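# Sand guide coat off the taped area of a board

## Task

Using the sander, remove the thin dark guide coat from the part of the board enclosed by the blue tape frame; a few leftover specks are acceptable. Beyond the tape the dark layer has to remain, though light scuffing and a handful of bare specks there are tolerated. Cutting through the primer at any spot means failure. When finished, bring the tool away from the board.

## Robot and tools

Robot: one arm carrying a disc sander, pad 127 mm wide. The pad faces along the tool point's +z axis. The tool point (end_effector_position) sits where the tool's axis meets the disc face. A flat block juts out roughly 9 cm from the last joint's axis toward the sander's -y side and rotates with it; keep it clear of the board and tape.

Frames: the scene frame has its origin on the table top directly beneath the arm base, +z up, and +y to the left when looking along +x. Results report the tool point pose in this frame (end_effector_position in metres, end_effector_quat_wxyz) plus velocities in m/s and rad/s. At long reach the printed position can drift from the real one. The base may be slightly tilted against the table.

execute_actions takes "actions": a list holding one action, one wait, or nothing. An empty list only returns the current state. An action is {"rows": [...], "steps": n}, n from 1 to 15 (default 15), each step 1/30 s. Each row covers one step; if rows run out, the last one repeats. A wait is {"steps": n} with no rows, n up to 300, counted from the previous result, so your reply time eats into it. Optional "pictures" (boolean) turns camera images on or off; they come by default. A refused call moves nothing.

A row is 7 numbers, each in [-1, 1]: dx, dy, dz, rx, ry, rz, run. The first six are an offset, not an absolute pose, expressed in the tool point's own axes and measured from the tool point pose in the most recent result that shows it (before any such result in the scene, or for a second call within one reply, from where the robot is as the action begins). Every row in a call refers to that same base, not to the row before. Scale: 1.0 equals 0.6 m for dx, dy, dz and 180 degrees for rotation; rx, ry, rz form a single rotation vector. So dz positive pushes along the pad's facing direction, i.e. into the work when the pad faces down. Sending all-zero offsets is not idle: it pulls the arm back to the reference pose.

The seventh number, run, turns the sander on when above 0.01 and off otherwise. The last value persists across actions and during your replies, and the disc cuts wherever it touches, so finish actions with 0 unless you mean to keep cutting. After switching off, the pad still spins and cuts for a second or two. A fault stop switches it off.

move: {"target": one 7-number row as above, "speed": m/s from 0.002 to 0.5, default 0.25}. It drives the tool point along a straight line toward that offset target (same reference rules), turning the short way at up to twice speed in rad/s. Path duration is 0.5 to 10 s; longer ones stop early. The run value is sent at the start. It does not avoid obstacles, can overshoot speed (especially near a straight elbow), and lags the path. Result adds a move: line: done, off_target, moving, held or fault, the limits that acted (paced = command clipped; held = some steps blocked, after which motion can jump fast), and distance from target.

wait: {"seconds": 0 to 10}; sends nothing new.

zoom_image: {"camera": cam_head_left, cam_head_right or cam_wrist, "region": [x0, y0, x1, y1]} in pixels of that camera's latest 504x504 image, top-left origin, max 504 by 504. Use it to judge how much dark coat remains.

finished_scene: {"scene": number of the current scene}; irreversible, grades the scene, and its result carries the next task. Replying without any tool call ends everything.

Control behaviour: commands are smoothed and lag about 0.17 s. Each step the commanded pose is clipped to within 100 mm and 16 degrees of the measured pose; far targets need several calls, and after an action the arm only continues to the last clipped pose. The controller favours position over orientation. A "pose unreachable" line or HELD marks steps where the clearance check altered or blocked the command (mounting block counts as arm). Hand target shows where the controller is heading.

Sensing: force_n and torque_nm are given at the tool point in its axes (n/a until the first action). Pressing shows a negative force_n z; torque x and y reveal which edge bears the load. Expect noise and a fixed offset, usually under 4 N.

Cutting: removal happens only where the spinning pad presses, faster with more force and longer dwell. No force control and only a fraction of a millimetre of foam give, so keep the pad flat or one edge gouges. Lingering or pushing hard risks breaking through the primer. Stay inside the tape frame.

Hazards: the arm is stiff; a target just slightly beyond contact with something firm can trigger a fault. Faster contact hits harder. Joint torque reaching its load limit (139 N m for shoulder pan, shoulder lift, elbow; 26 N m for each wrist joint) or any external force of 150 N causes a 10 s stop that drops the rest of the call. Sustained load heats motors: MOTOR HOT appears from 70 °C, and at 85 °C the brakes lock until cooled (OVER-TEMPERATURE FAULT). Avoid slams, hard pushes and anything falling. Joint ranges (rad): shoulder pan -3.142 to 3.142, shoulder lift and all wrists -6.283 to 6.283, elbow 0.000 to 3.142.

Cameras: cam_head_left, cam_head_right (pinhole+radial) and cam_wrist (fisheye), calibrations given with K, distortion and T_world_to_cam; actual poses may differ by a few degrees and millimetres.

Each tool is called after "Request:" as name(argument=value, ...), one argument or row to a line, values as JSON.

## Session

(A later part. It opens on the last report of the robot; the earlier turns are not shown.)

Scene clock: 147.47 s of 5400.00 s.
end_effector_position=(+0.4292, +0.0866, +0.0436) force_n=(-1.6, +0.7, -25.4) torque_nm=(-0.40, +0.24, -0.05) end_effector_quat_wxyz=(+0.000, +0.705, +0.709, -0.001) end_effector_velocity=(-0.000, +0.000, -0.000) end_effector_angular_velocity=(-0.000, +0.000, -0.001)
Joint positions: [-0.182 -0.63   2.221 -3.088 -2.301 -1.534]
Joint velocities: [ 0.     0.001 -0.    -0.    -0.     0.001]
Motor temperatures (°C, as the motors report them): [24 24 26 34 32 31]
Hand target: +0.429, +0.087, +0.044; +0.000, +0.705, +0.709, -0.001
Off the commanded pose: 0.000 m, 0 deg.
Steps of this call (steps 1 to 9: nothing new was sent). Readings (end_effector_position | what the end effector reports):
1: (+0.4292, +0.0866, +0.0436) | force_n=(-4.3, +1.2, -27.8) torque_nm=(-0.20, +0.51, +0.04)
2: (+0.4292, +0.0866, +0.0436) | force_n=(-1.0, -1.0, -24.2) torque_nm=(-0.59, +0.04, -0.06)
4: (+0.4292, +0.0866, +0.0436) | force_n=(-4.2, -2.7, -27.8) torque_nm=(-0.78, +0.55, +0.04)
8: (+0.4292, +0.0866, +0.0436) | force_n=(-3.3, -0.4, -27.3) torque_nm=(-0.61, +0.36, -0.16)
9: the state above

Request:
move(
  target=[-0.05333, -0.08333, -0.00138, -0.0013, 0.001655, 0, 0],
  speed=0.12,
)

Request:
execute_actions(
  actions=[
    {"rows": [[0,0,0.0003,0,0,0,1],[0,0,0.0006,0,0,0,1],[0,0,0.0009,0,0,0,1],[0,0,0.0012,0,0,0,1],[0,0,0.0015,0,0,0,1],[0,0,0.0018,0,0,0,1],[0,0,0.00217,0,0,0,1]], "steps": 15},
  ],
  pictures=false,
)

Request:
execute_actions(
  actions=[
    {"steps": 20},
  ],
  pictures=false,
)

Request:
execute_actions(
  actions=[
    {"steps": 20},
  ],
  pictures=false,
)

Request:
execute_actions(
  actions=[
    {"steps": 20},
  ],
  pictures=true,
)

Request:
move(
  target=[0.10667, 0, -0.00168, 0, -0.002865, 0, 1],
  speed=0.12,
)

Request:
execute_actions(
  actions=[
    {"rows": [[0,0,0.0004,0,0,0,1],[0,0,0.0008,0,0,0,1],[0,0,0.0012,0,0,0,1],[0,0,0.0016,0,0,0,1],[0,0,0.0019,0,0,0,1],[0,0,0.00217,0,0,0,1]], "steps": 15},
  ],
  pictures=false,
)

Request:
execute_actions(
  actions=[
    {"steps": 20},
  ],
  pictures=false,
)

Request:
execute_actions(
  actions=[
    {"steps": 20},
  ],
  pictures=false,
)

Request:
execute_actions(
  actions=[
    {"steps": 20},
  ],
  pictures=true,
)

Request:
move(
  target=[0, 0.16667, -0.003, 0.00032, 0, 0, 0],
  speed=0.15,
)

Scene clock: 199.23 s of 5400.00 s.
end_effector_position=(+0.3795, +0.0544, +0.0446) force_n=(-2.4, +0.7, -0.9) torque_nm=(-0.10, +0.10, -0.01) end_effector_quat_wxyz=(-0.000, +0.705, +0.709, +0.002) end_effector_velocity=(-0.003, -0.001, -0.000) end_effector_angular_velocity=(+0.001, +0.001, +0.002)
Joint positions: [-0.241 -0.677  2.385 -3.263 -2.299 -1.617]
Joint velocities: [-0.003  0.     0.007 -0.009  0.001 -0.005]
Motor temperatures (°C, as the motors report them): [24 24 26 34 32 31]
Hand target: +0.379, +0.054, +0.045; -0.000, +0.705, +0.709, +0.002
Off the commanded pose: 0.000 m, 0 deg.
move: done
camera_calibration (this result's frames):
cam_wrist: T_world_to_cam=[[0.0319618, 0.998749, 0.0384458, -0.0638736], [0.943164, -0.0428686, 0.32955, -0.336814], [0.330786, 0.0257277, -0.943355, 0.0301366], [0, 0, 0, 1]] pos_world=[0.309744, 0.0485796, 0.141882]

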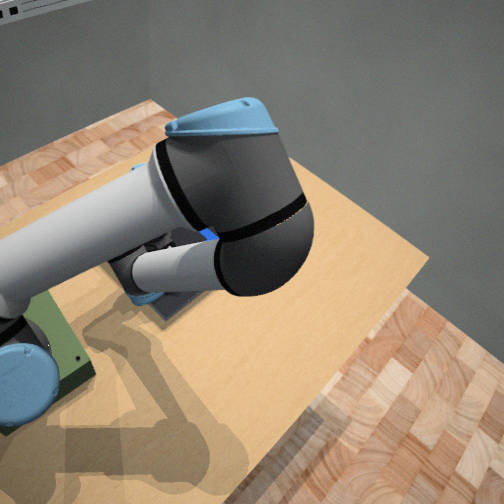

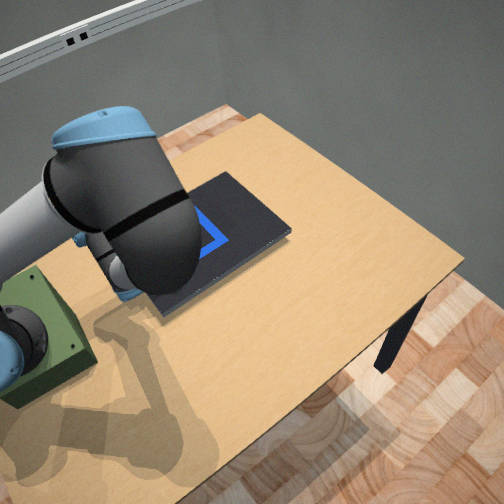

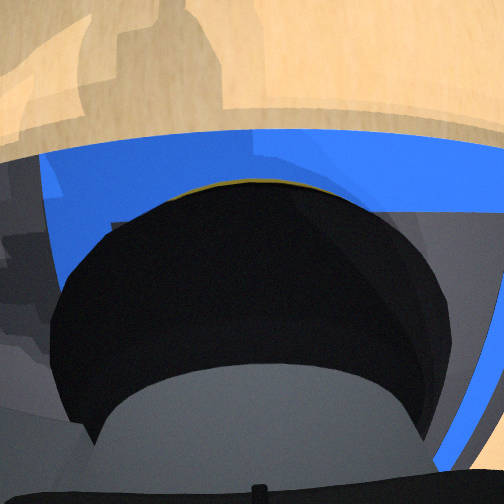

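Scene clock: 199.73 s of 5400.00 s.
end_effector_position=(+0.3794, +0.0544, +0.0433) force_n=(+0.5, +2.9, -26.1) torque_nm=(-0.65, -0.31, -0.13) end_effector_quat_wxyz=(-0.000, +0.705, +0.709, +0.002) end_effector_velocity=(+0.001, -0.000, -0.000) end_effector_angular_velocity=(-0.000, -0.002, -0.001)
Joint positions: [-0.243 -0.673  2.384 -3.268 -2.299 -1.62 ]
Joint velocities: [-0.001  0.001 -0.002 -0.003  0.    -0.002]
Motor temperatures (°C, as the motors report them): [24 24 26 34 32 31]
Hand target: +0.379, +0.054, +0.043; -0.000, +0.705, +0.709, +0.002
Off the commanded pose: 0.000 m, 0 deg.
Steps of this call (steps 1 to 15: all 15 steps of this action). Readings (end_effector_position | what the end effector reports):
1: (+0.3794, +0.0544, +0.0445) | force_n=(+0.0, +0.4, -0.9) torque_nm=(-0.19, -0.19, -0.52)
2: (+0.3794, +0.0544, +0.0445) | force_n=(-2.2, +1.2, -1.4) torque_nm=(+0.02, +0.16, -0.42)
4: (+0.3795, +0.0543, +0.0444) | force_n=(-0.4, -1.9, -2.9) torque_nm=(-0.30, -0.13, -0.32)
8: (+0.3793, +0.0544, +0.0438) | force_n=(-0.3, +1.1, -7.0) torque_nm=(-0.38, -0.21, -0.16)
15: the state above

Scene clock: 200.40 s of 5400.00 s.
end_effector_position=(+0.3795, +0.0544, +0.0433) force_n=(+0.0, +1.6, -29.8) torque_nm=(-0.43, -0.42, -0.09) end_effector_quat_wxyz=(-0.000, +0.705, +0.709, +0.002) end_effector_velocity=(+0.001, -0.000, +0.000) end_effector_angular_velocity=(-0.000, -0.001, -0.001)
Joint positions: [-0.243 -0.673  2.384 -3.268 -2.299 -1.62 ]
Joint velocities: [-0.    -0.001 -0.001  0.001  0.     0.   ]
Motor temperatures (°C, as the motors report them): [24 24 26 34 32 31]
Hand target: +0.379, +0.054, +0.043; -0.000, +0.705, +0.709, +0.002
Off the commanded pose: 0.000 m, 0 deg.
Steps of this call (steps 1 to 20: nothing new was sent). Readings (end_effector_position | what the end effector reports):
1: (+0.3795, +0.0544, +0.0433) | force_n=(-5.2, -3.0, -28.7) torque_nm=(-0.63, +0.49, -0.06)
2: (+0.3795, +0.0544, +0.0433) | force_n=(-4.2, -2.1, -31.6) torque_nm=(+0.17, +0.23, -0.21)
4: (+0.3795, +0.0544, +0.0433) | force_n=(+0.9, +1.3, -28.9) torque_nm=(-0.62, -0.49, -0.04)
8: (+0.3795, +0.0544, +0.0433) | force_n=(-5.8, -1.8, -30.6) torque_nm=(-0.65, +0.56, -0.17)
20: the state above

Scene clock: 201.07 s of 5400.00 s.
end_effector_position=(+0.3795, +0.0544, +0.0433) force_n=(+0.9, +1.1, -28.8) torque_nm=(-0.65, -0.38, -0.15) end_effector_quat_wxyz=(-0.000, +0.705, +0.709, +0.002) end_effector_velocity=(+0.001, +0.000, -0.000) end_effector_angular_velocity=(-0.000, -0.001, -0.001)
Joint positions: [-0.243 -0.673  2.384 -3.268 -2.299 -1.62 ]
Joint velocities: [-0.     0.001 -0.001 -0.    -0.     0.   ]
Motor temperatures (°C, as the motors report them): [24 24 26 34 32 31]
Hand target: +0.379, +0.054, +0.043; -0.000, +0.705, +0.709, +0.002
Off the commanded pose: 0.000 m, 0 deg.
Steps of this call (steps 1 to 20: nothing new was sent). Readings (end_effector_position | what the end effector reports):
1: (+0.3795, +0.0544, +0.0433) | force_n=(-2.9, +0.1, -30.6) torque_nm=(-0.59, +0.15, -0.10)
2: (+0.3795, +0.0544, +0.0433) | force_n=(-4.4, -2.3, -36.1) torque_nm=(+0.12, +0.26, -0.27)
4: (+0.3795, +0.0544, +0.0433) | force_n=(-3.6, +1.5, -28.5) torque_nm=(-0.62, +0.29, -0.25)
8: (+0.3795, +0.0544, +0.0433) | force_n=(-7.1, -3.8, -32.2) torque_nm=(-0.36, +0.85, -0.26)
20: the state above

Scene clock: 201.73 s of 5400.00 s.
end_effector_position=(+0.3795, +0.0544, +0.0433) force_n=(-5.4, -6.6, -32.8) torque_nm=(-0.76, +0.61, -0.25) end_effector_quat_wxyz=(-0.000, +0.705, +0.709, +0.002) end_effector_velocity=(+0.000, -0.000, +0.000) end_effector_angular_velocity=(-0.000, -0.001, +0.000)
Joint positions: [-0.243 -0.673  2.384 -3.268 -2.299 -1.62 ]
Joint velocities: [ 0.    -0.    -0.    -0.    -0.    -0.001]
Motor temperatures (°C, as the motors report them): [24 24 26 34 32 31]
Hand target: +0.379, +0.054, +0.043; -0.000, +0.705, +0.709, +0.002
Off the commanded pose: 0.000 m, 0 deg.
Steps of this call (steps 1 to 20: nothing new was sent). Readings (end_effector_position | what the end effector reports):
1: (+0.3795, +0.0544, +0.0433) | force_n=(-3.8, -3.7, -35.8) torque_nm=(-0.14, +0.44, -0.18)
2: (+0.3795, +0.0544, +0.0433) | force_n=(+0.7, +1.3, -34.0) torque_nm=(+0.08, -0.55, -0.11)
4: (+0.3795, +0.0544, +0.0433) | force_n=(-5.3, -2.9, -35.3) torque_nm=(-0.42, +0.57, -0.10)
8: (+0.3795, +0.0544, +0.0433) | force_n=(-2.0, -2.8, -39.9) torque_nm=(-0.05, -0.07, -0.12)
20: the state above
camera_calibration (this result's frames):
cam_wrist: T_world_to_cam=[[0.0319744, 0.99875, 0.0384252, -0.063827], [0.94316, -0.042874, 0.329561, -0.336389], [0.330796, 0.0257036, -0.943352, 0.0289022], [0, 0, 0, 1]] pos_world=[0.309748, 0.048582, 0.140578]

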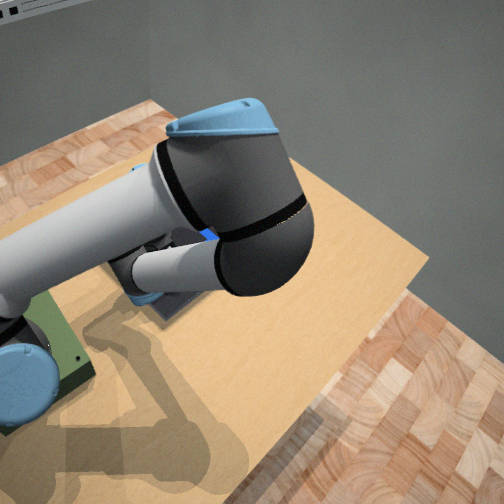

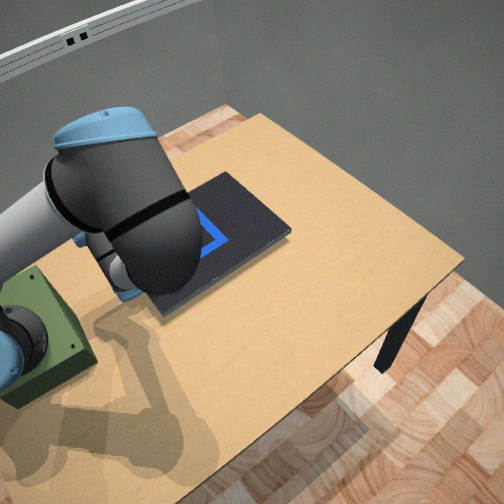

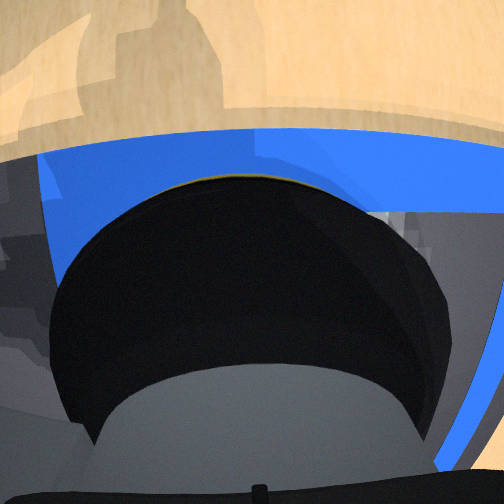

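Scene clock: 202.97 s of 5400.00 s.
end_effector_position=(+0.3792, +0.1184, +0.0446) force_n=(-2.7, -3.3, -1.2) torque_nm=(-0.31, +0.30, -0.15) end_effector_quat_wxyz=(+0.003, +0.705, +0.709, -0.001) end_effector_velocity=(-0.001, +0.002, -0.000) end_effector_angular_velocity=(-0.001, +0.002, +0.001)
Joint positions: [-0.113 -0.579  2.306 -3.168 -2.298 -1.447]
Joint velocities: [ 0.004  0.003 -0.002  0.006  0.     0.006]
Motor temperatures (°C, as the motors report them): [24 24 26 34 32 31]
Hand target: +0.379, +0.119, +0.045; +0.003, +0.705, +0.709, -0.001
Off the commanded pose: 0.000 m, 0 deg.
move: done
camera_calibration (this result's frames):
cam_wrist: T_world_to_cam=[[0.0319371, 0.999045, 0.0298322, -0.127379], [0.943102, -0.0400054, 0.330087, -0.334134], [0.330965, 0.0175928, -0.943479, 0.0294878], [0, 0, 0, 1]] pos_world=[0.309432, 0.113371, 0.141915]

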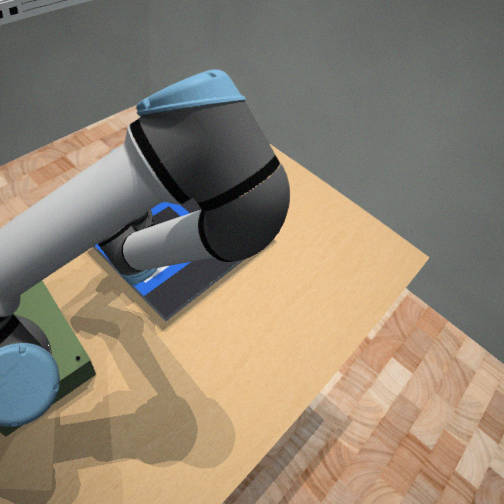

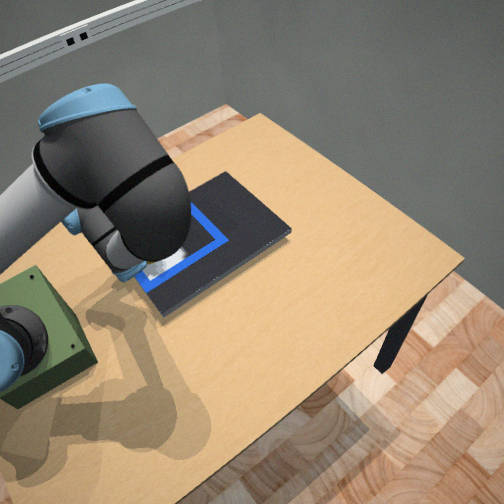

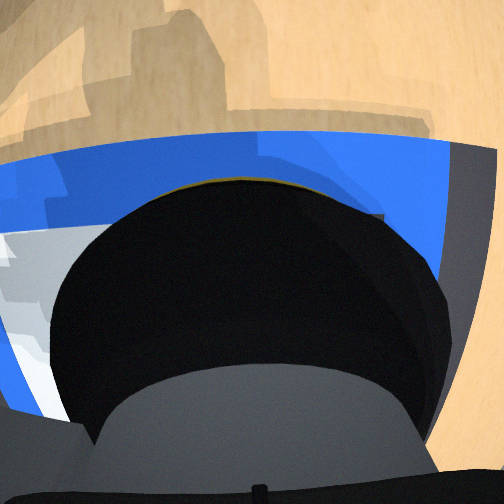

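Scene clock: 203.47 s of 5400.00 s.
end_effector_position=(+0.3792, +0.1184, +0.0433) force_n=(-3.0, -3.1, -36.4) torque_nm=(-0.03, +0.44, -0.16) end_effector_quat_wxyz=(+0.003, +0.705, +0.709, -0.001) end_effector_velocity=(-0.000, +0.000, -0.001) end_effector_angular_velocity=(-0.000, +0.001, +0.002)
Joint positions: [-0.116 -0.575  2.305 -3.173 -2.298 -1.45 ]
Joint velocities: [-0.001  0.002 -0.001 -0.001 -0.    -0.002]
Motor temperatures (°C, as the motors report them): [24 24 26 34 32 31]
Hand target: +0.379, +0.118, +0.043; +0.003, +0.705, +0.709, -0.001
Off the commanded pose: 0.000 m, 0 deg.
Steps of this call (steps 1 to 15: all 15 steps of this action). Readings (end_effector_position | what the end effector reports):
1: (+0.3792, +0.1185, +0.0445) | force_n=(-2.8, -0.4, -0.1) torque_nm=(-0.20, +0.33, -0.16)
2: (+0.3791, +0.1185, +0.0445) | force_n=(-1.3, -1.6, -1.9) torque_nm=(-0.43, +0.03, -0.09)
4: (+0.3791, +0.1185, +0.0443) | force_n=(-2.9, -0.2, +0.0) torque_nm=(-0.14, +0.38, -0.07)
8: (+0.3792, +0.1185, +0.0437) | force_n=(-3.3, -0.6, -21.1) torque_nm=(-0.07, +0.66, +0.04)
15: the state above

Scene clock: 204.13 s of 5400.00 s.
end_effector_position=(+0.3792, +0.1184, +0.0433) force_n=(-2.7, +0.4, -33.1) torque_nm=(-0.90, +0.60, -0.14) end_effector_quat_wxyz=(+0.003, +0.705, +0.709, -0.001) end_effector_velocity=(+0.001, -0.000, +0.000) end_effector_angular_velocity=(+0.000, -0.002, -0.002)
Joint positions: [-0.116 -0.575  2.305 -3.173 -2.298 -1.45 ]
Joint velocities: [-0.    -0.001 -0.001  0.     0.     0.   ]
Motor temperatures (°C, as the motors report them): [24 24 26 34 32 31]
Hand target: +0.379, +0.118, +0.043; +0.003, +0.705, +0.709, -0.001
Off the commanded pose: 0.000 m, 0 deg.
Steps of this call (steps 1 to 20: nothing new was sent). Readings (end_effector_position | what the end effector reports):
1: (+0.3792, +0.1184, +0.0433) | force_n=(+2.7, +1.7, -32.7) torque_nm=(-0.16, -0.23, -0.09)
2: (+0.3792, +0.1184, +0.0433) | force_n=(-1.3, +3.5, -32.0) torque_nm=(-0.26, +0.47, -0.16)
4: (+0.3792, +0.1184, +0.0433) | force_n=(-0.1, +0.6, -39.3) torque_nm=(+0.13, -0.03, -0.01)
8: (+0.3792, +0.1184, +0.0433) | force_n=(+0.3, +2.7, -31.5) torque_nm=(-0.58, +0.01, +0.01)
20: the state above

Scene clock: 204.80 s of 5400.00 s.
end_effector_position=(+0.3792, +0.1184, +0.0433) force_n=(+2.5, +4.2, -31.3) torque_nm=(-0.51, -0.12, +0.00) end_effector_quat_wxyz=(+0.003, +0.705, +0.709, -0.001) end_effector_velocity=(-0.001, -0.000, -0.000) end_effector_angular_velocity=(-0.000, +0.001, +0.001)
Joint positions: [-0.116 -0.575  2.305 -3.173 -2.298 -1.45 ]
Joint velocities: [ 0.    -0.     0.001 -0.     0.    -0.   ]
Motor temperatures (°C, as the motors report them): [24 24 26 34 32 31]
Hand target: +0.379, +0.118, +0.043; +0.003, +0.705, +0.709, -0.001
Off the commanded pose: 0.000 m, 0 deg.
Steps of this call (steps 1 to 20: nothing new was sent). Readings (end_effector_position | what the end effector reports):
1: (+0.3792, +0.1184, +0.0433) | force_n=(-8.9, -4.0, -39.5) torque_nm=(-0.12, +1.18, -0.11)
2: (+0.3792, +0.1184, +0.0433) | force_n=(+2.6, +2.1, -35.7) torque_nm=(-0.18, -0.27, -0.11)
4: (+0.3792, +0.1184, +0.0433) | force_n=(-5.9, -3.2, -42.1) torque_nm=(+0.09, +1.00, -0.05)
8: (+0.3792, +0.1184, +0.0433) | force_n=(+1.8, +2.9, -34.4) torque_nm=(-0.31, -0.13, -0.15)
20: the state above

Scene clock: 205.47 s of 5400.00 s.
end_effector_position=(+0.3792, +0.1184, +0.0433) force_n=(+3.3, +5.3, -35.5) torque_nm=(-0.10, -0.29, -0.29) end_effector_quat_wxyz=(+0.003, +0.705, +0.709, -0.001) end_effector_velocity=(-0.000, -0.000, -0.000) end_effector_angular_velocity=(-0.000, +0.001, +0.001)
Joint positions: [-0.116 -0.575  2.305 -3.173 -2.298 -1.45 ]
Joint velocities: [ 0.    -0.     0.001  0.    -0.    -0.001]
Motor temperatures (°C, as the motors report them): [24 24 26 34 32 31]
Hand target: +0.379, +0.118, +0.043; +0.003, +0.705, +0.709, -0.001
Off the commanded pose: 0.000 m, 0 deg.
Steps of this call (steps 1 to 20: nothing new was sent). Readings (end_effector_position | what the end effector reports):
1: (+0.3792, +0.1184, +0.0433) | force_n=(-7.5, -5.8, -37.3) torque_nm=(-0.61, +1.25, -0.15)
2: (+0.3792, +0.1184, +0.0433) | force_n=(+2.1, +0.7, -39.0) torque_nm=(+0.13, -0.27, -0.16)
4: (+0.3792, +0.1184, +0.0433) | force_n=(-6.5, -4.6, -42.2) torque_nm=(-0.08, +1.12, -0.06)
8: (+0.3792, +0.1184, +0.0433) | force_n=(+1.9, +1.4, -35.5) torque_nm=(-0.10, -0.23, -0.06)
20: the state above
camera_calibration (this result's frames):
cam_wrist: T_world_to_cam=[[0.0319641, 0.999043, 0.0298411, -0.127346], [0.943092, -0.0400344, 0.330113, -0.333716], [0.330992, 0.0175911, -0.94347, 0.0282428], [0, 0, 0, 1]] pos_world=[0.309447, 0.113367, 0.14061]

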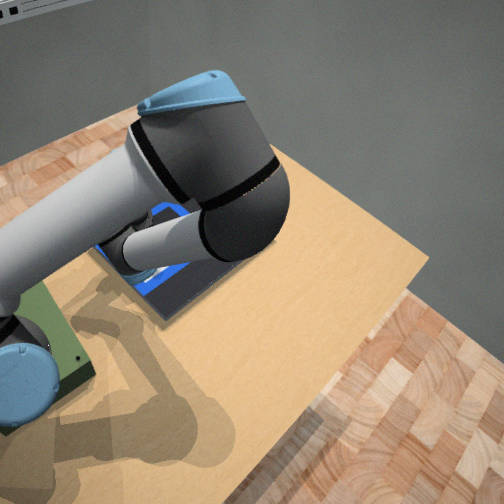

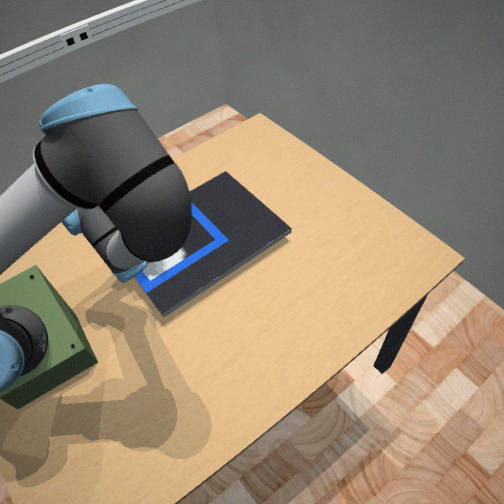

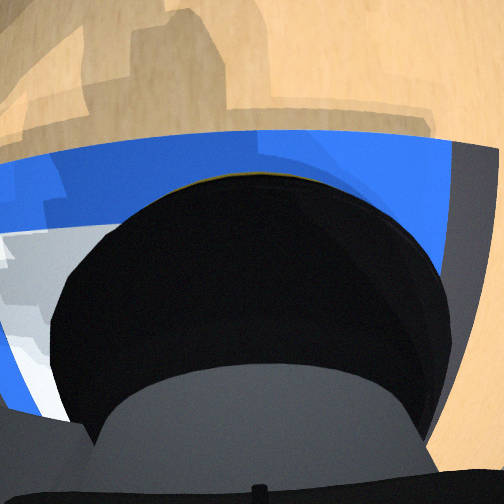

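Scene clock: 206.87 s of 5400.00 s.
end_effector_position=(+0.4790, +0.1187, +0.0453) force_n=(-1.7, +0.1, -0.8) torque_nm=(-0.19, +0.14, -0.02) end_effector_quat_wxyz=(+0.002, +0.705, +0.709, -0.001) end_effector_velocity=(+0.002, +0.000, -0.000) end_effector_angular_velocity=(-0.000, +0.000, -0.001)
Joint positions: [-0.132 -0.572  2.055 -2.939 -2.3   -1.47 ]
Joint velocities: [-0.     0.002 -0.007  0.005 -0.     0.001]
Motor temperatures (°C, as the motors report them): [24 24 26 34 32 31]
Hand target: +0.479, +0.119, +0.045; +0.002, +0.705, +0.709, -0.001
Off the commanded pose: 0.000 m, 0 deg.
move: done
camera_calibration (this result's frames):
cam_wrist: T_world_to_cam=[[0.0319565, 0.999045, 0.0297909, -0.130938], [0.943406, -0.0399939, 0.32922, -0.428625], [0.330097, 0.0175842, -0.943783, -0.00245068], [0, 0, 0, 1]] pos_world=[0.40936, 0.113714, 0.1427]

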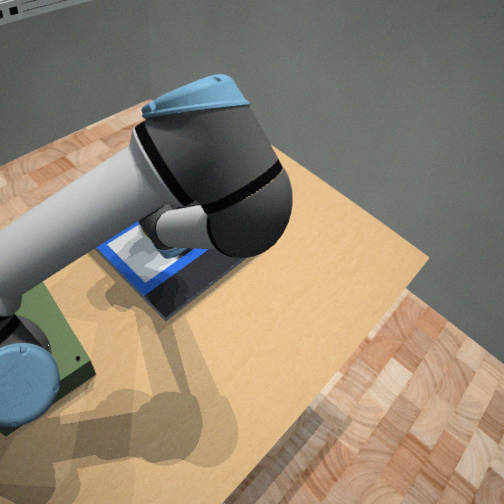

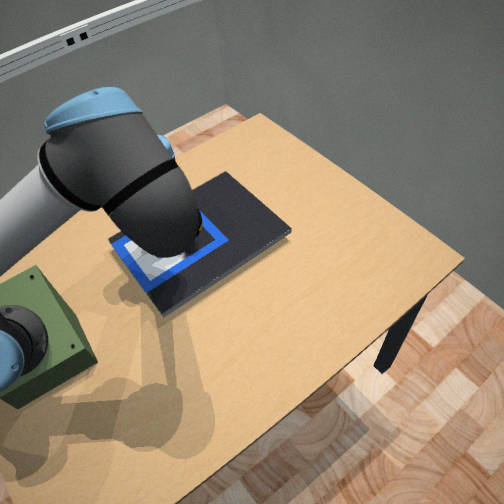

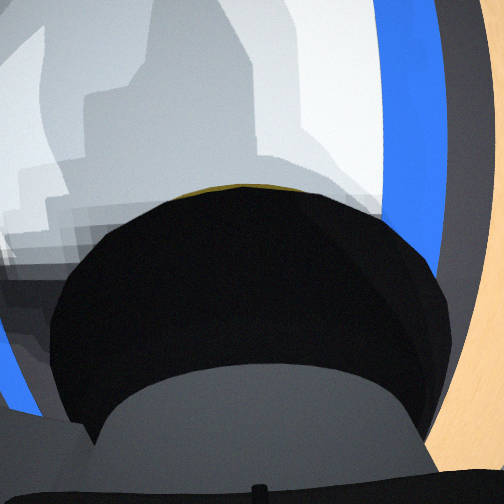

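Request:
zoom_image(
  camera="cam_head_left",
  region=[85, 200, 215, 305],
)

Request:
zoom_image(
  camera="cam_head_right",
  region=[100, 200, 240, 305],
)

Request:
zoom_image(
  camera="cam_wrist",
  region=[0, 150, 200, 350],
)

Region (85, 200, 215, 305) of cam_head_left's 504x504 image, scaled by 3.877, with more detail than that image has; it fills the top 407 rows of this view, and the rest is white.

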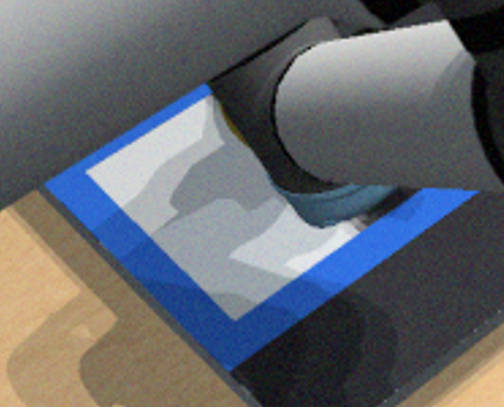

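Region (100, 200, 240, 305) of cam_head_right's 504x504 image, scaled by 3.600, with more detail than that image has; it fills the top 378 rows of this view, and the rest is white.

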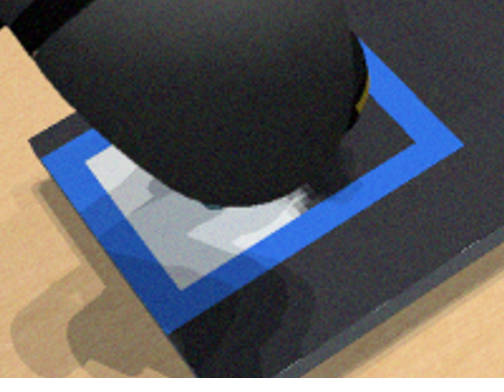

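Region (0, 150, 200, 350) of cam_wrist's 504x504 image, scaled by 2.520, with more detail than that image has.

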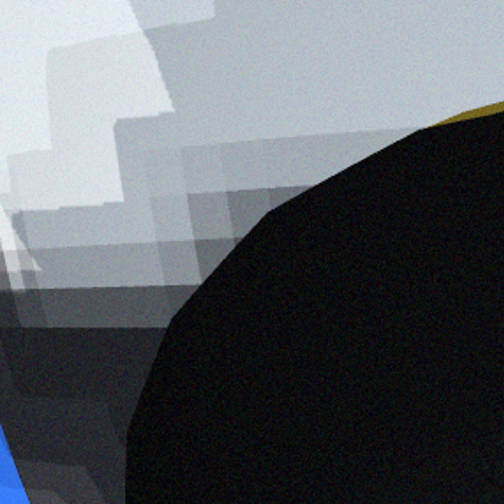

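Request:
execute_actions(
  actions=[
    {"rows": [[0,0.0007,0.0004,0.0001,0,0,1],[0,0.0014,0.0008,0.0002,0,0,1],[0,0.002,0.0012,0.00032,0,0,1],[0,0.002,0.0016,0.00032,0,0,1],[0,0.002,0.002,0.00032,0,0,1],[0,0.002,0.0024,0.00032,0,0,1],[0,0.002,0.00283,0.00032,0,0,1]], "steps": 15},
  ],
  pictures=false,
)

Request:
execute_actions(
  actions=[
    {"steps": 20},
  ],
  pictures=false,
)

Request:
execute_actions(
  actions=[
    {"steps": 20},
  ],
  pictures=false,
)

Request:
execute_actions(
  actions=[
    {"steps": 22},
  ],
  pictures=true,
)

Request:
move(
  target=[-0.10667, 0, -0.0016, 0, 0.00366, 0, 1],
  speed=0.12,
)

Request:
execute_actions(
  actions=[
    {"rows": [[0,0,0.0004,0,0,0,1],[0,0,0.0008,0,0,0,1],[0,0,0.0012,0,0,0,1],[0,0,0.0016,0,0,0,1],[0,0,0.0019,0,0,0,1],[0,0,0.00217,0,0,0,1]], "steps": 15},
  ],
  pictures=false,
)

Request:
execute_actions(
  actions=[
    {"steps": 20},
  ],
  pictures=false,
)

Request:
execute_actions(
  actions=[
    {"steps": 20},
  ],
  pictures=false,
)

Request:
execute_actions(
  actions=[
    {"steps": 22},
  ],
  pictures=true,
)

Request:
move(
  target=[0.065, 0.0242, -0.336, 0, -0.0016, 0, 0],
  speed=0.25,
)

Scene clock: 231.83 s of 5400.00 s.
end_effector_position=(+0.4803, +0.1187, +0.0437) force_n=(-0.7, -3.0, -34.8) torque_nm=(-0.11, +0.14, -0.09) end_effector_quat_wxyz=(+0.002, +0.705, +0.709, -0.002) end_effector_velocity=(-0.000, -0.000, -0.001) end_effector_angular_velocity=(-0.000, +0.001, +0.000)
Joint positions: [-0.134 -0.568  2.051 -2.939 -2.3   -1.473]
Joint velocities: [-0.001  0.001 -0.001  0.    -0.    -0.001]
Motor temperatures (°C, as the motors report them): [24 24 26 34 32 31]
Hand target: +0.480, +0.119, +0.044; +0.002, +0.705, +0.709, -0.002
Off the commanded pose: 0.000 m, 0 deg.
Steps of this call (steps 1 to 734: nothing new was sent; steps 735 to 749: all 15 steps of this action). Readings (end_effector_position | what the end effector reports):
735: (+0.4792, +0.1188, +0.0453) | force_n=(-2.7, -0.8, -1.3) torque_nm=(-0.22, +0.30, -0.51)
736: (+0.4792, +0.1188, +0.0452) | force_n=(+0.3, -2.7, -0.7) torque_nm=(-0.47, -0.08, -0.40)
738: (+0.4796, +0.1187, +0.0450) | force_n=(-1.8, +2.9, +1.2) torque_nm=(+0.15, +0.23, -0.24)
742: (+0.4800, +0.1188, +0.0442) | force_n=(-3.3, -1.6, -12.6) torque_nm=(-0.41, +0.64, -0.18)
749: the state above

Scene clock: 232.50 s of 5400.00 s.
end_effector_position=(+0.4802, +0.1187, +0.0436) force_n=(-4.7, +0.6, -36.5) torque_nm=(-0.59, +0.92, -0.16) end_effector_quat_wxyz=(+0.002, +0.705, +0.709, -0.002) end_effector_velocity=(-0.000, +0.000, -0.000) end_effector_angular_velocity=(-0.000, -0.000, +0.000)
Joint positions: [-0.134 -0.568  2.051 -2.94  -2.3   -1.473]
Joint velocities: [-0.     0.     0.001 -0.001 -0.    -0.   ]
Motor temperatures (°C, as the motors report them): [24 24 26 34 32 31]
Hand target: +0.480, +0.119, +0.044; +0.002, +0.705, +0.709, -0.002
Off the commanded pose: 0.000 m, 0 deg.
Steps of this call (steps 1 to 20: nothing new was sent). Readings (end_effector_position | what the end effector reports):
1: (+0.4803, +0.1187, +0.0437) | force_n=(+0.7, +2.8, -29.8) torque_nm=(-0.38, +0.05, +0.00)
2: (+0.4803, +0.1187, +0.0437) | force_n=(-6.5, -1.4, -29.0) torque_nm=(-0.58, +1.15, -0.11)
4: (+0.4803, +0.1187, +0.0436) | force_n=(+0.2, +3.0, -36.4) torque_nm=(-0.32, -0.07, -0.13)
8: (+0.4802, +0.1187, +0.0436) | force_n=(+0.5, +0.6, -33.0) torque_nm=(-0.73, +0.11, -0.12)
20: the state above

Scene clock: 233.17 s of 5400.00 s.
end_effector_position=(+0.4802, +0.1187, +0.0436) force_n=(-5.2, +0.2, -34.6) torque_nm=(-0.59, +1.01, -0.24) end_effector_quat_wxyz=(+0.002, +0.705, +0.709, -0.002) end_effector_velocity=(-0.000, +0.000, +0.000) end_effector_angular_velocity=(+0.001, +0.000, -0.000)
Joint positions: [-0.134 -0.568  2.051 -2.94  -2.3   -1.473]
Joint velocities: [ 0.    -0.     0.     0.     0.001  0.001]
Motor temperatures (°C, as the motors report them): [24 24 26 34 32 31]
Hand target: +0.480, +0.119, +0.044; +0.002, +0.705, +0.709, -0.002
Off the commanded pose: 0.000 m, 0 deg.
Steps of this call (steps 1 to 20: nothing new was sent). Readings (end_effector_position | what the end effector reports):
1: (+0.4802, +0.1187, +0.0436) | force_n=(-6.0, -2.1, -41.0) torque_nm=(+0.22, +0.93, -0.06)
2: (+0.4802, +0.1187, +0.0436) | force_n=(+3.2, +5.5, -34.2) torque_nm=(-0.12, -0.41, -0.06)
4: (+0.4802, +0.1187, +0.0436) | force_n=(-3.5, -3.4, -40.6) torque_nm=(-0.05, +0.36, -0.10)
8: (+0.4802, +0.1187, +0.0436) | force_n=(-0.4, +2.5, -33.0) torque_nm=(-0.87, +0.29, -0.09)
20: the state above

Scene clock: 233.90 s of 5400.00 s.
end_effector_position=(+0.4802, +0.1187, +0.0436) force_n=(+3.1, +2.4, -32.6) torque_nm=(-0.58, -0.37, -0.10) end_effector_quat_wxyz=(+0.002, +0.705, +0.709, -0.002) end_effector_velocity=(+0.000, +0.000, -0.000) end_effector_angular_velocity=(-0.000, +0.000, +0.000)
Joint positions: [-0.134 -0.568  2.051 -2.939 -2.3   -1.473]
Joint velocities: [-0.     0.    -0.001  0.001  0.    -0.   ]
Motor temperatures (°C, as the motors report them): [24 24 26 34 32 31]
Hand target: +0.480, +0.119, +0.044; +0.002, +0.705, +0.709, -0.002
Off the commanded pose: 0.000 m, 0 deg.
Steps of this call (steps 1 to 22: nothing new was sent). Readings (end_effector_position | what the end effector reports):
1: (+0.4802, +0.1187, +0.0436) | force_n=(-2.7, -1.1, -43.0) torque_nm=(+0.25, +0.46, +0.02)
2: (+0.4802, +0.1187, +0.0436) | force_n=(+0.9, +3.8, -34.8) torque_nm=(-0.24, -0.10, -0.23)
4: (+0.4802, +0.1187, +0.0436) | force_n=(-1.9, -2.3, -38.5) torque_nm=(-0.08, +0.28, -0.15)
8: (+0.4802, +0.1187, +0.0436) | force_n=(+3.3, +2.8, -34.0) torque_nm=(-0.82, -0.22, -0.15)
22: the state above
camera_calibration (this result's frames):
cam_wrist: T_world_to_cam=[[0.0320089, 0.999044, 0.0297588, -0.130945], [0.94373, -0.0400154, 0.328287, -0.429326], [0.329165, 0.0175762, -0.944109, -0.00398973], [0, 0, 0, 1]] pos_world=[0.410672, 0.11371, 0.141072]

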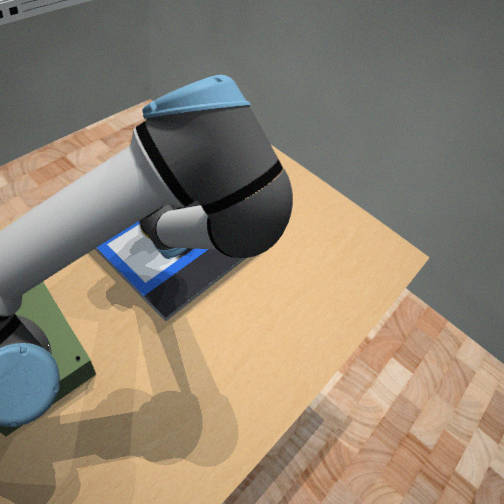

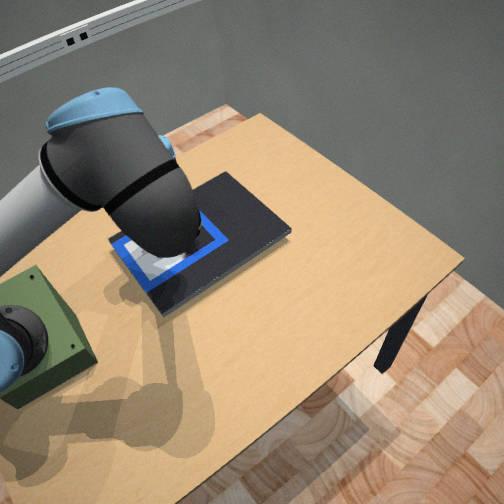

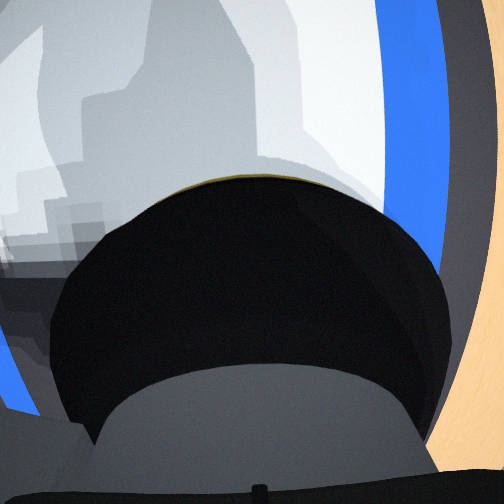

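Scene clock: 235.13 s of 5400.00 s.
end_effector_position=(+0.4805, +0.0548, +0.0448) force_n=(-1.0, -0.4, +1.3) torque_nm=(-0.39, +0.03, +0.02) end_effector_quat_wxyz=(-0.002, +0.705, +0.709, +0.002) end_effector_velocity=(-0.000, -0.002, +0.000) end_effector_angular_velocity=(+0.001, -0.000, +0.000)
Joint positions: [-0.235 -0.669  2.121 -2.998 -2.296 -1.607]
Joint velocities: [-0.003 -0.004  0.003 -0.003  0.001 -0.005]
Motor temperatures (°C, as the motors report them): [24 24 26 34 32 31]
Hand target: +0.480, +0.055, +0.045; -0.002, +0.705, +0.709, +0.002
Off the commanded pose: 0.000 m, 0 deg.
move: done
camera_calibration (this result's frames):
cam_wrist: T_world_to_cam=[[0.032014, 0.998649, 0.040929, -0.0676097], [0.943788, -0.043684, 0.327652, -0.432338], [0.328997, 0.0281389, -0.943912, -0.0023009], [0, 0, 0, 1]] pos_world=[0.410957, 0.0486968, 0.142252]

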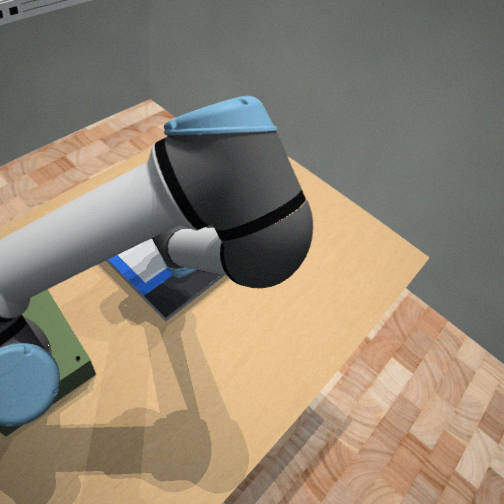

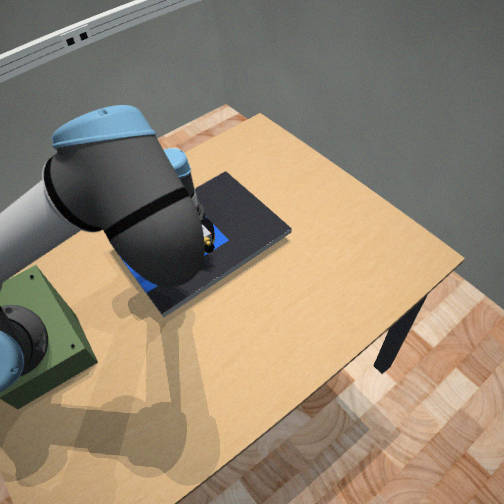

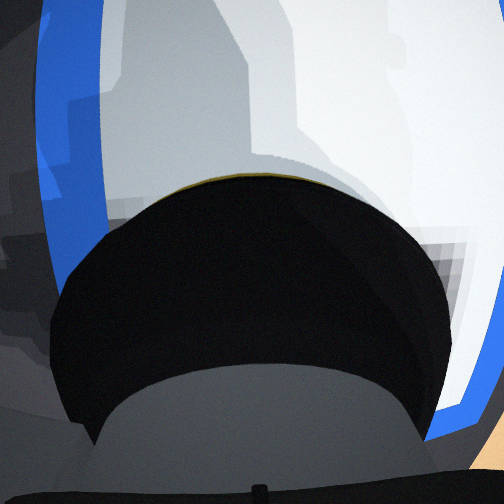

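Scene clock: 235.63 s of 5400.00 s.
end_effector_position=(+0.4805, +0.0548, +0.0436) force_n=(-1.1, +2.1, -29.9) torque_nm=(-0.61, -0.17, -0.02) end_effector_quat_wxyz=(-0.002, +0.705, +0.709, +0.002) end_effector_velocity=(+0.001, -0.000, -0.000) end_effector_angular_velocity=(-0.000, -0.001, -0.001)
Joint positions: [-0.236 -0.666  2.121 -3.003 -2.296 -1.61 ]
Joint velocities: [-0.001  0.002 -0.002 -0.002 -0.    -0.001]
Motor temperatures (°C, as the motors report them): [24 24 26 34 32 31]
Hand target: +0.480, +0.055, +0.044; -0.002, +0.705, +0.709, +0.002
Off the commanded pose: 0.000 m, 0 deg.
Steps of this call (steps 1 to 15: all 15 steps of this action). Readings (end_effector_position | what the end effector reports):
1: (+0.4805, +0.0548, +0.0448) | force_n=(-2.0, -0.5, +1.0) torque_nm=(-0.33, +0.01, -0.12)
2: (+0.4805, +0.0547, +0.0448) | force_n=(-1.8, +3.5, +1.0) torque_nm=(+0.25, +0.10, -0.12)
4: (+0.4806, +0.0547, +0.0447) | force_n=(+1.8, +2.6, -0.6) torque_nm=(+0.04, -0.40, -0.14)
8: (+0.4805, +0.0547, +0.0440) | force_n=(-1.3, +1.8, -16.1) torque_nm=(-0.54, -0.26, +0.00)
15: the state above

Scene clock: 236.30 s of 5400.00 s.
end_effector_position=(+0.4805, +0.0548, +0.0435) force_n=(-1.0, +0.1, -39.2) torque_nm=(-0.06, -0.39, -0.09) end_effector_quat_wxyz=(-0.002, +0.705, +0.709, +0.002) end_effector_velocity=(+0.000, +0.000, -0.000) end_effector_angular_velocity=(-0.000, -0.000, -0.000)
Joint positions: [-0.237 -0.666  2.121 -3.003 -2.296 -1.61 ]
Joint velocities: [-0.     0.001 -0.001 -0.001 -0.     0.   ]
Motor temperatures (°C, as the motors report them): [24 24 26 34 32 31]
Hand target: +0.480, +0.055, +0.044; -0.002, +0.705, +0.709, +0.002
Off the commanded pose: 0.000 m, 0 deg.
Steps of this call (steps 1 to 20: nothing new was sent). Readings (end_effector_position | what the end effector reports):
1: (+0.4805, +0.0548, +0.0436) | force_n=(-5.7, -5.7, -36.3) torque_nm=(-0.66, +0.41, +0.00)
2: (+0.4805, +0.0548, +0.0436) | force_n=(+0.3, +0.0, -37.2) torque_nm=(+0.07, -0.61, -0.12)
4: (+0.4805, +0.0548, +0.0435) | force_n=(-5.7, -2.4, -34.5) torque_nm=(-0.67, +0.43, -0.10)
8: (+0.4805, +0.0548, +0.0435) | force_n=(-5.6, -1.7, -39.5) torque_nm=(-0.04, +0.27, -0.17)
20: the state above

Scene clock: 236.97 s of 5400.00 s.
end_effector_position=(+0.4805, +0.0548, +0.0435) force_n=(+1.5, +2.1, -37.9) torque_nm=(-0.02, -0.85, -0.05) end_effector_quat_wxyz=(-0.002, +0.705, +0.709, +0.002) end_effector_velocity=(+0.001, -0.001, +0.001) end_effector_angular_velocity=(-0.000, -0.002, -0.002)
Joint positions: [-0.237 -0.666  2.121 -3.003 -2.296 -1.61 ]
Joint velocities: [ 0.    -0.001 -0.001 -0.001  0.     0.   ]
Motor temperatures (°C, as the motors report them): [24 24 26 34 32 31]
Hand target: +0.480, +0.055, +0.044; -0.002, +0.705, +0.709, +0.002
Off the commanded pose: 0.000 m, 0 deg.
Steps of this call (steps 1 to 20: nothing new was sent). Readings (end_effector_position | what the end effector reports):
1: (+0.4805, +0.0548, +0.0435) | force_n=(+1.8, +3.3, -31.5) torque_nm=(-0.70, -0.51, -0.08)
2: (+0.4805, +0.0548, +0.0435) | force_n=(-4.1, -5.0, -41.8) torque_nm=(-0.41, +0.20, -0.19)
4: (+0.4805, +0.0548, +0.0435) | force_n=(+1.2, +3.2, -34.2) torque_nm=(-0.54, -0.54, -0.03)
8: (+0.4805, +0.0548, +0.0435) | force_n=(-3.8, -3.4, -39.4) torque_nm=(-0.23, +0.16, -0.16)
20: the state above

Scene clock: 237.70 s of 5400.00 s.
end_effector_position=(+0.4805, +0.0548, +0.0435) force_n=(-5.5, -3.4, -42.6) torque_nm=(-0.14, +0.36, -0.13) end_effector_quat_wxyz=(-0.002, +0.705, +0.709, +0.002) end_effector_velocity=(+0.001, -0.001, +0.001) end_effector_angular_velocity=(-0.000, -0.002, -0.002)
Joint positions: [-0.237 -0.666  2.121 -3.003 -2.296 -1.61 ]
Joint velocities: [ 0.    -0.001 -0.002  0.    -0.     0.   ]
Motor temperatures (°C, as the motors report them): [24 24 26 34 32 31]
Hand target: +0.480, +0.055, +0.044; -0.002, +0.705, +0.709, +0.002
Off the commanded pose: 0.000 m, 0 deg.
Steps of this call (steps 1 to 22: nothing new was sent). Readings (end_effector_position | what the end effector reports):
1: (+0.4805, +0.0548, +0.0435) | force_n=(+1.4, +1.1, -35.0) torque_nm=(-0.87, -0.45, -0.08)
2: (+0.4805, +0.0548, +0.0435) | force_n=(-5.6, -4.9, -39.8) torque_nm=(-0.39, +0.49, -0.18)
4: (+0.4805, +0.0548, +0.0435) | force_n=(-1.1, +2.4, -33.1) torque_nm=(-0.58, -0.18, -0.13)
8: (+0.4805, +0.0548, +0.0435) | force_n=(-2.1, -2.8, -41.9) torque_nm=(-0.03, -0.07, -0.10)
22: the state above
camera_calibration (this result's frames):
cam_wrist: T_world_to_cam=[[0.0320299, 0.998648, 0.0409308, -0.067571], [0.943782, -0.0437, 0.327668, -0.431913], [0.329014, 0.0281346, -0.943906, -0.00354042], [0, 0, 0, 1]] pos_world=[0.410961, 0.0487047, 0.140948]

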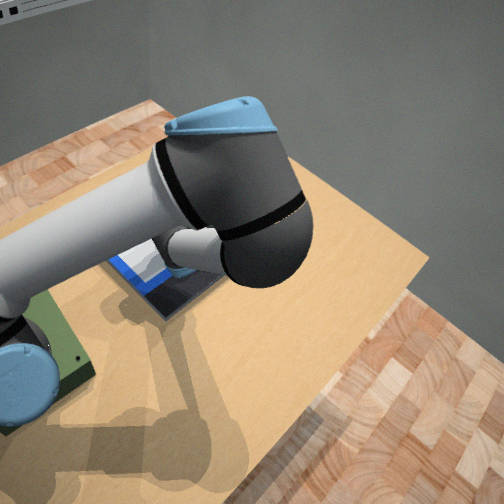

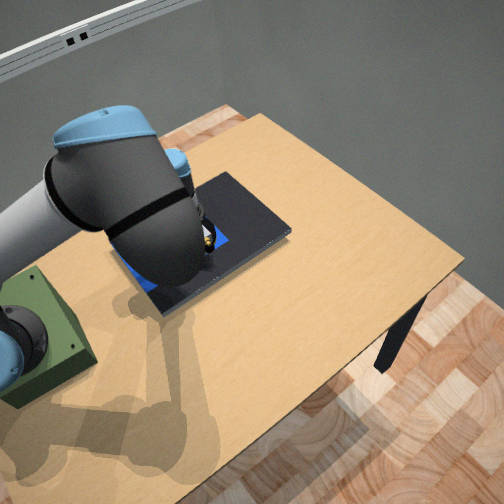

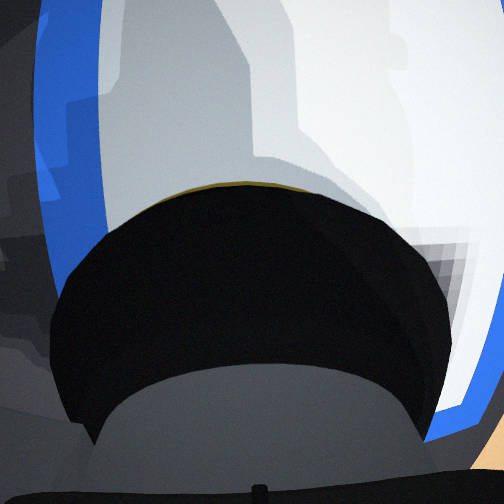

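Scene clock: 239.33 s of 5400.00 s.
end_effector_position=(+0.4949, +0.0927, +0.2455) force_n=(-3.6, +1.0, -2.2) torque_nm=(-0.07, +0.26, -0.04) end_effector_quat_wxyz=(-0.000, +0.705, +0.709, +0.001) end_effector_velocity=(+0.000, +0.000, +0.001) end_effector_angular_velocity=(-0.001, +0.003, -0.001)
Joint positions: [ 0.072 -0.955  1.928 -2.26  -2.253 -1.209]
Joint velocities: [ 0.002  0.    -0.005  0.01   0.001  0.005]
Motor temperatures (°C, as the motors report them): [24 24 26 34 32 31]
Hand target: +0.495, +0.093, +0.246; -0.000, +0.705, +0.709, +0.001
Off the commanded pose: 0.000 m, 0 deg.
move: done
camera_calibration (this result's frames):
cam_wrist: T_world_to_cam=[[0.0318631, 0.998816, 0.036752, -0.113043], [0.943678, -0.0421792, 0.328166, -0.510268], [0.329327, 0.0242257, -0.943905, 0.181544], [0, 0, 0, 1]] pos_world=[0.425343, 0.0869885, 0.342967]

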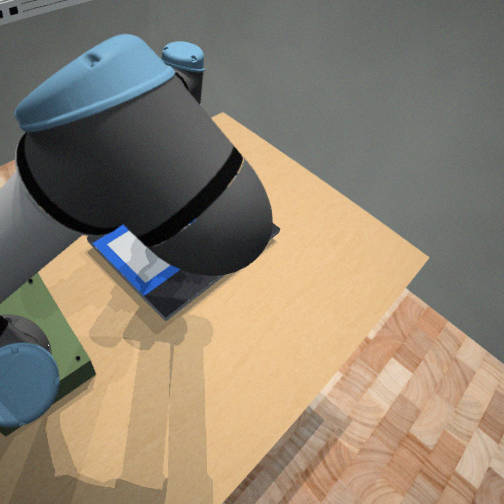

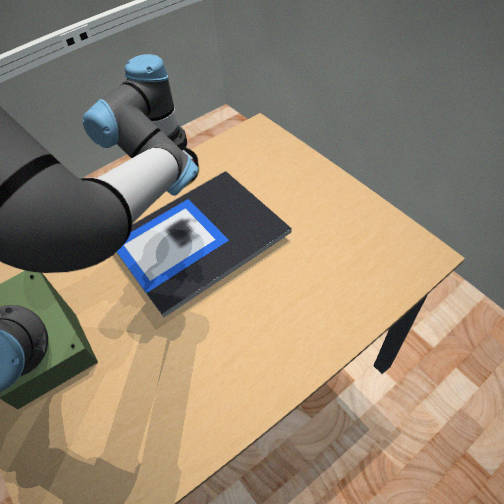

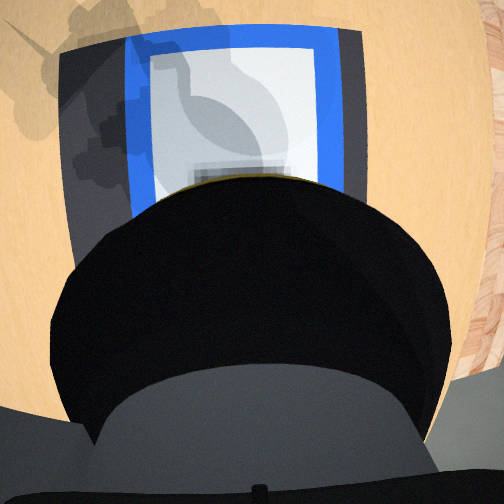

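Request:
zoom_image(
  camera="cam_head_right",
  region=[105, 190, 240, 300],
)

Request:
zoom_image(
  camera="cam_wrist",
  region=[120, 20, 360, 220],
)

Region (105, 190, 240, 300) of cam_head_right's 504x504 image, scaled by 3.733, with more detail than that image has; it fills the top 411 rows of this view, and the rest is white.

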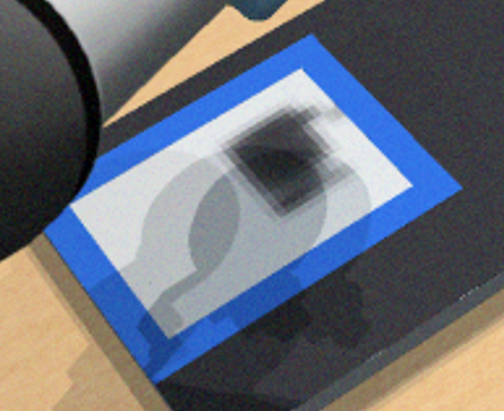

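Region (120, 20, 360, 220) of cam_wrist's 504x504 image, scaled by 2.100, with more detail than that image has.

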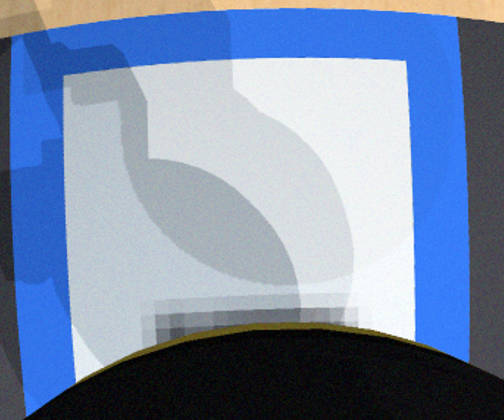

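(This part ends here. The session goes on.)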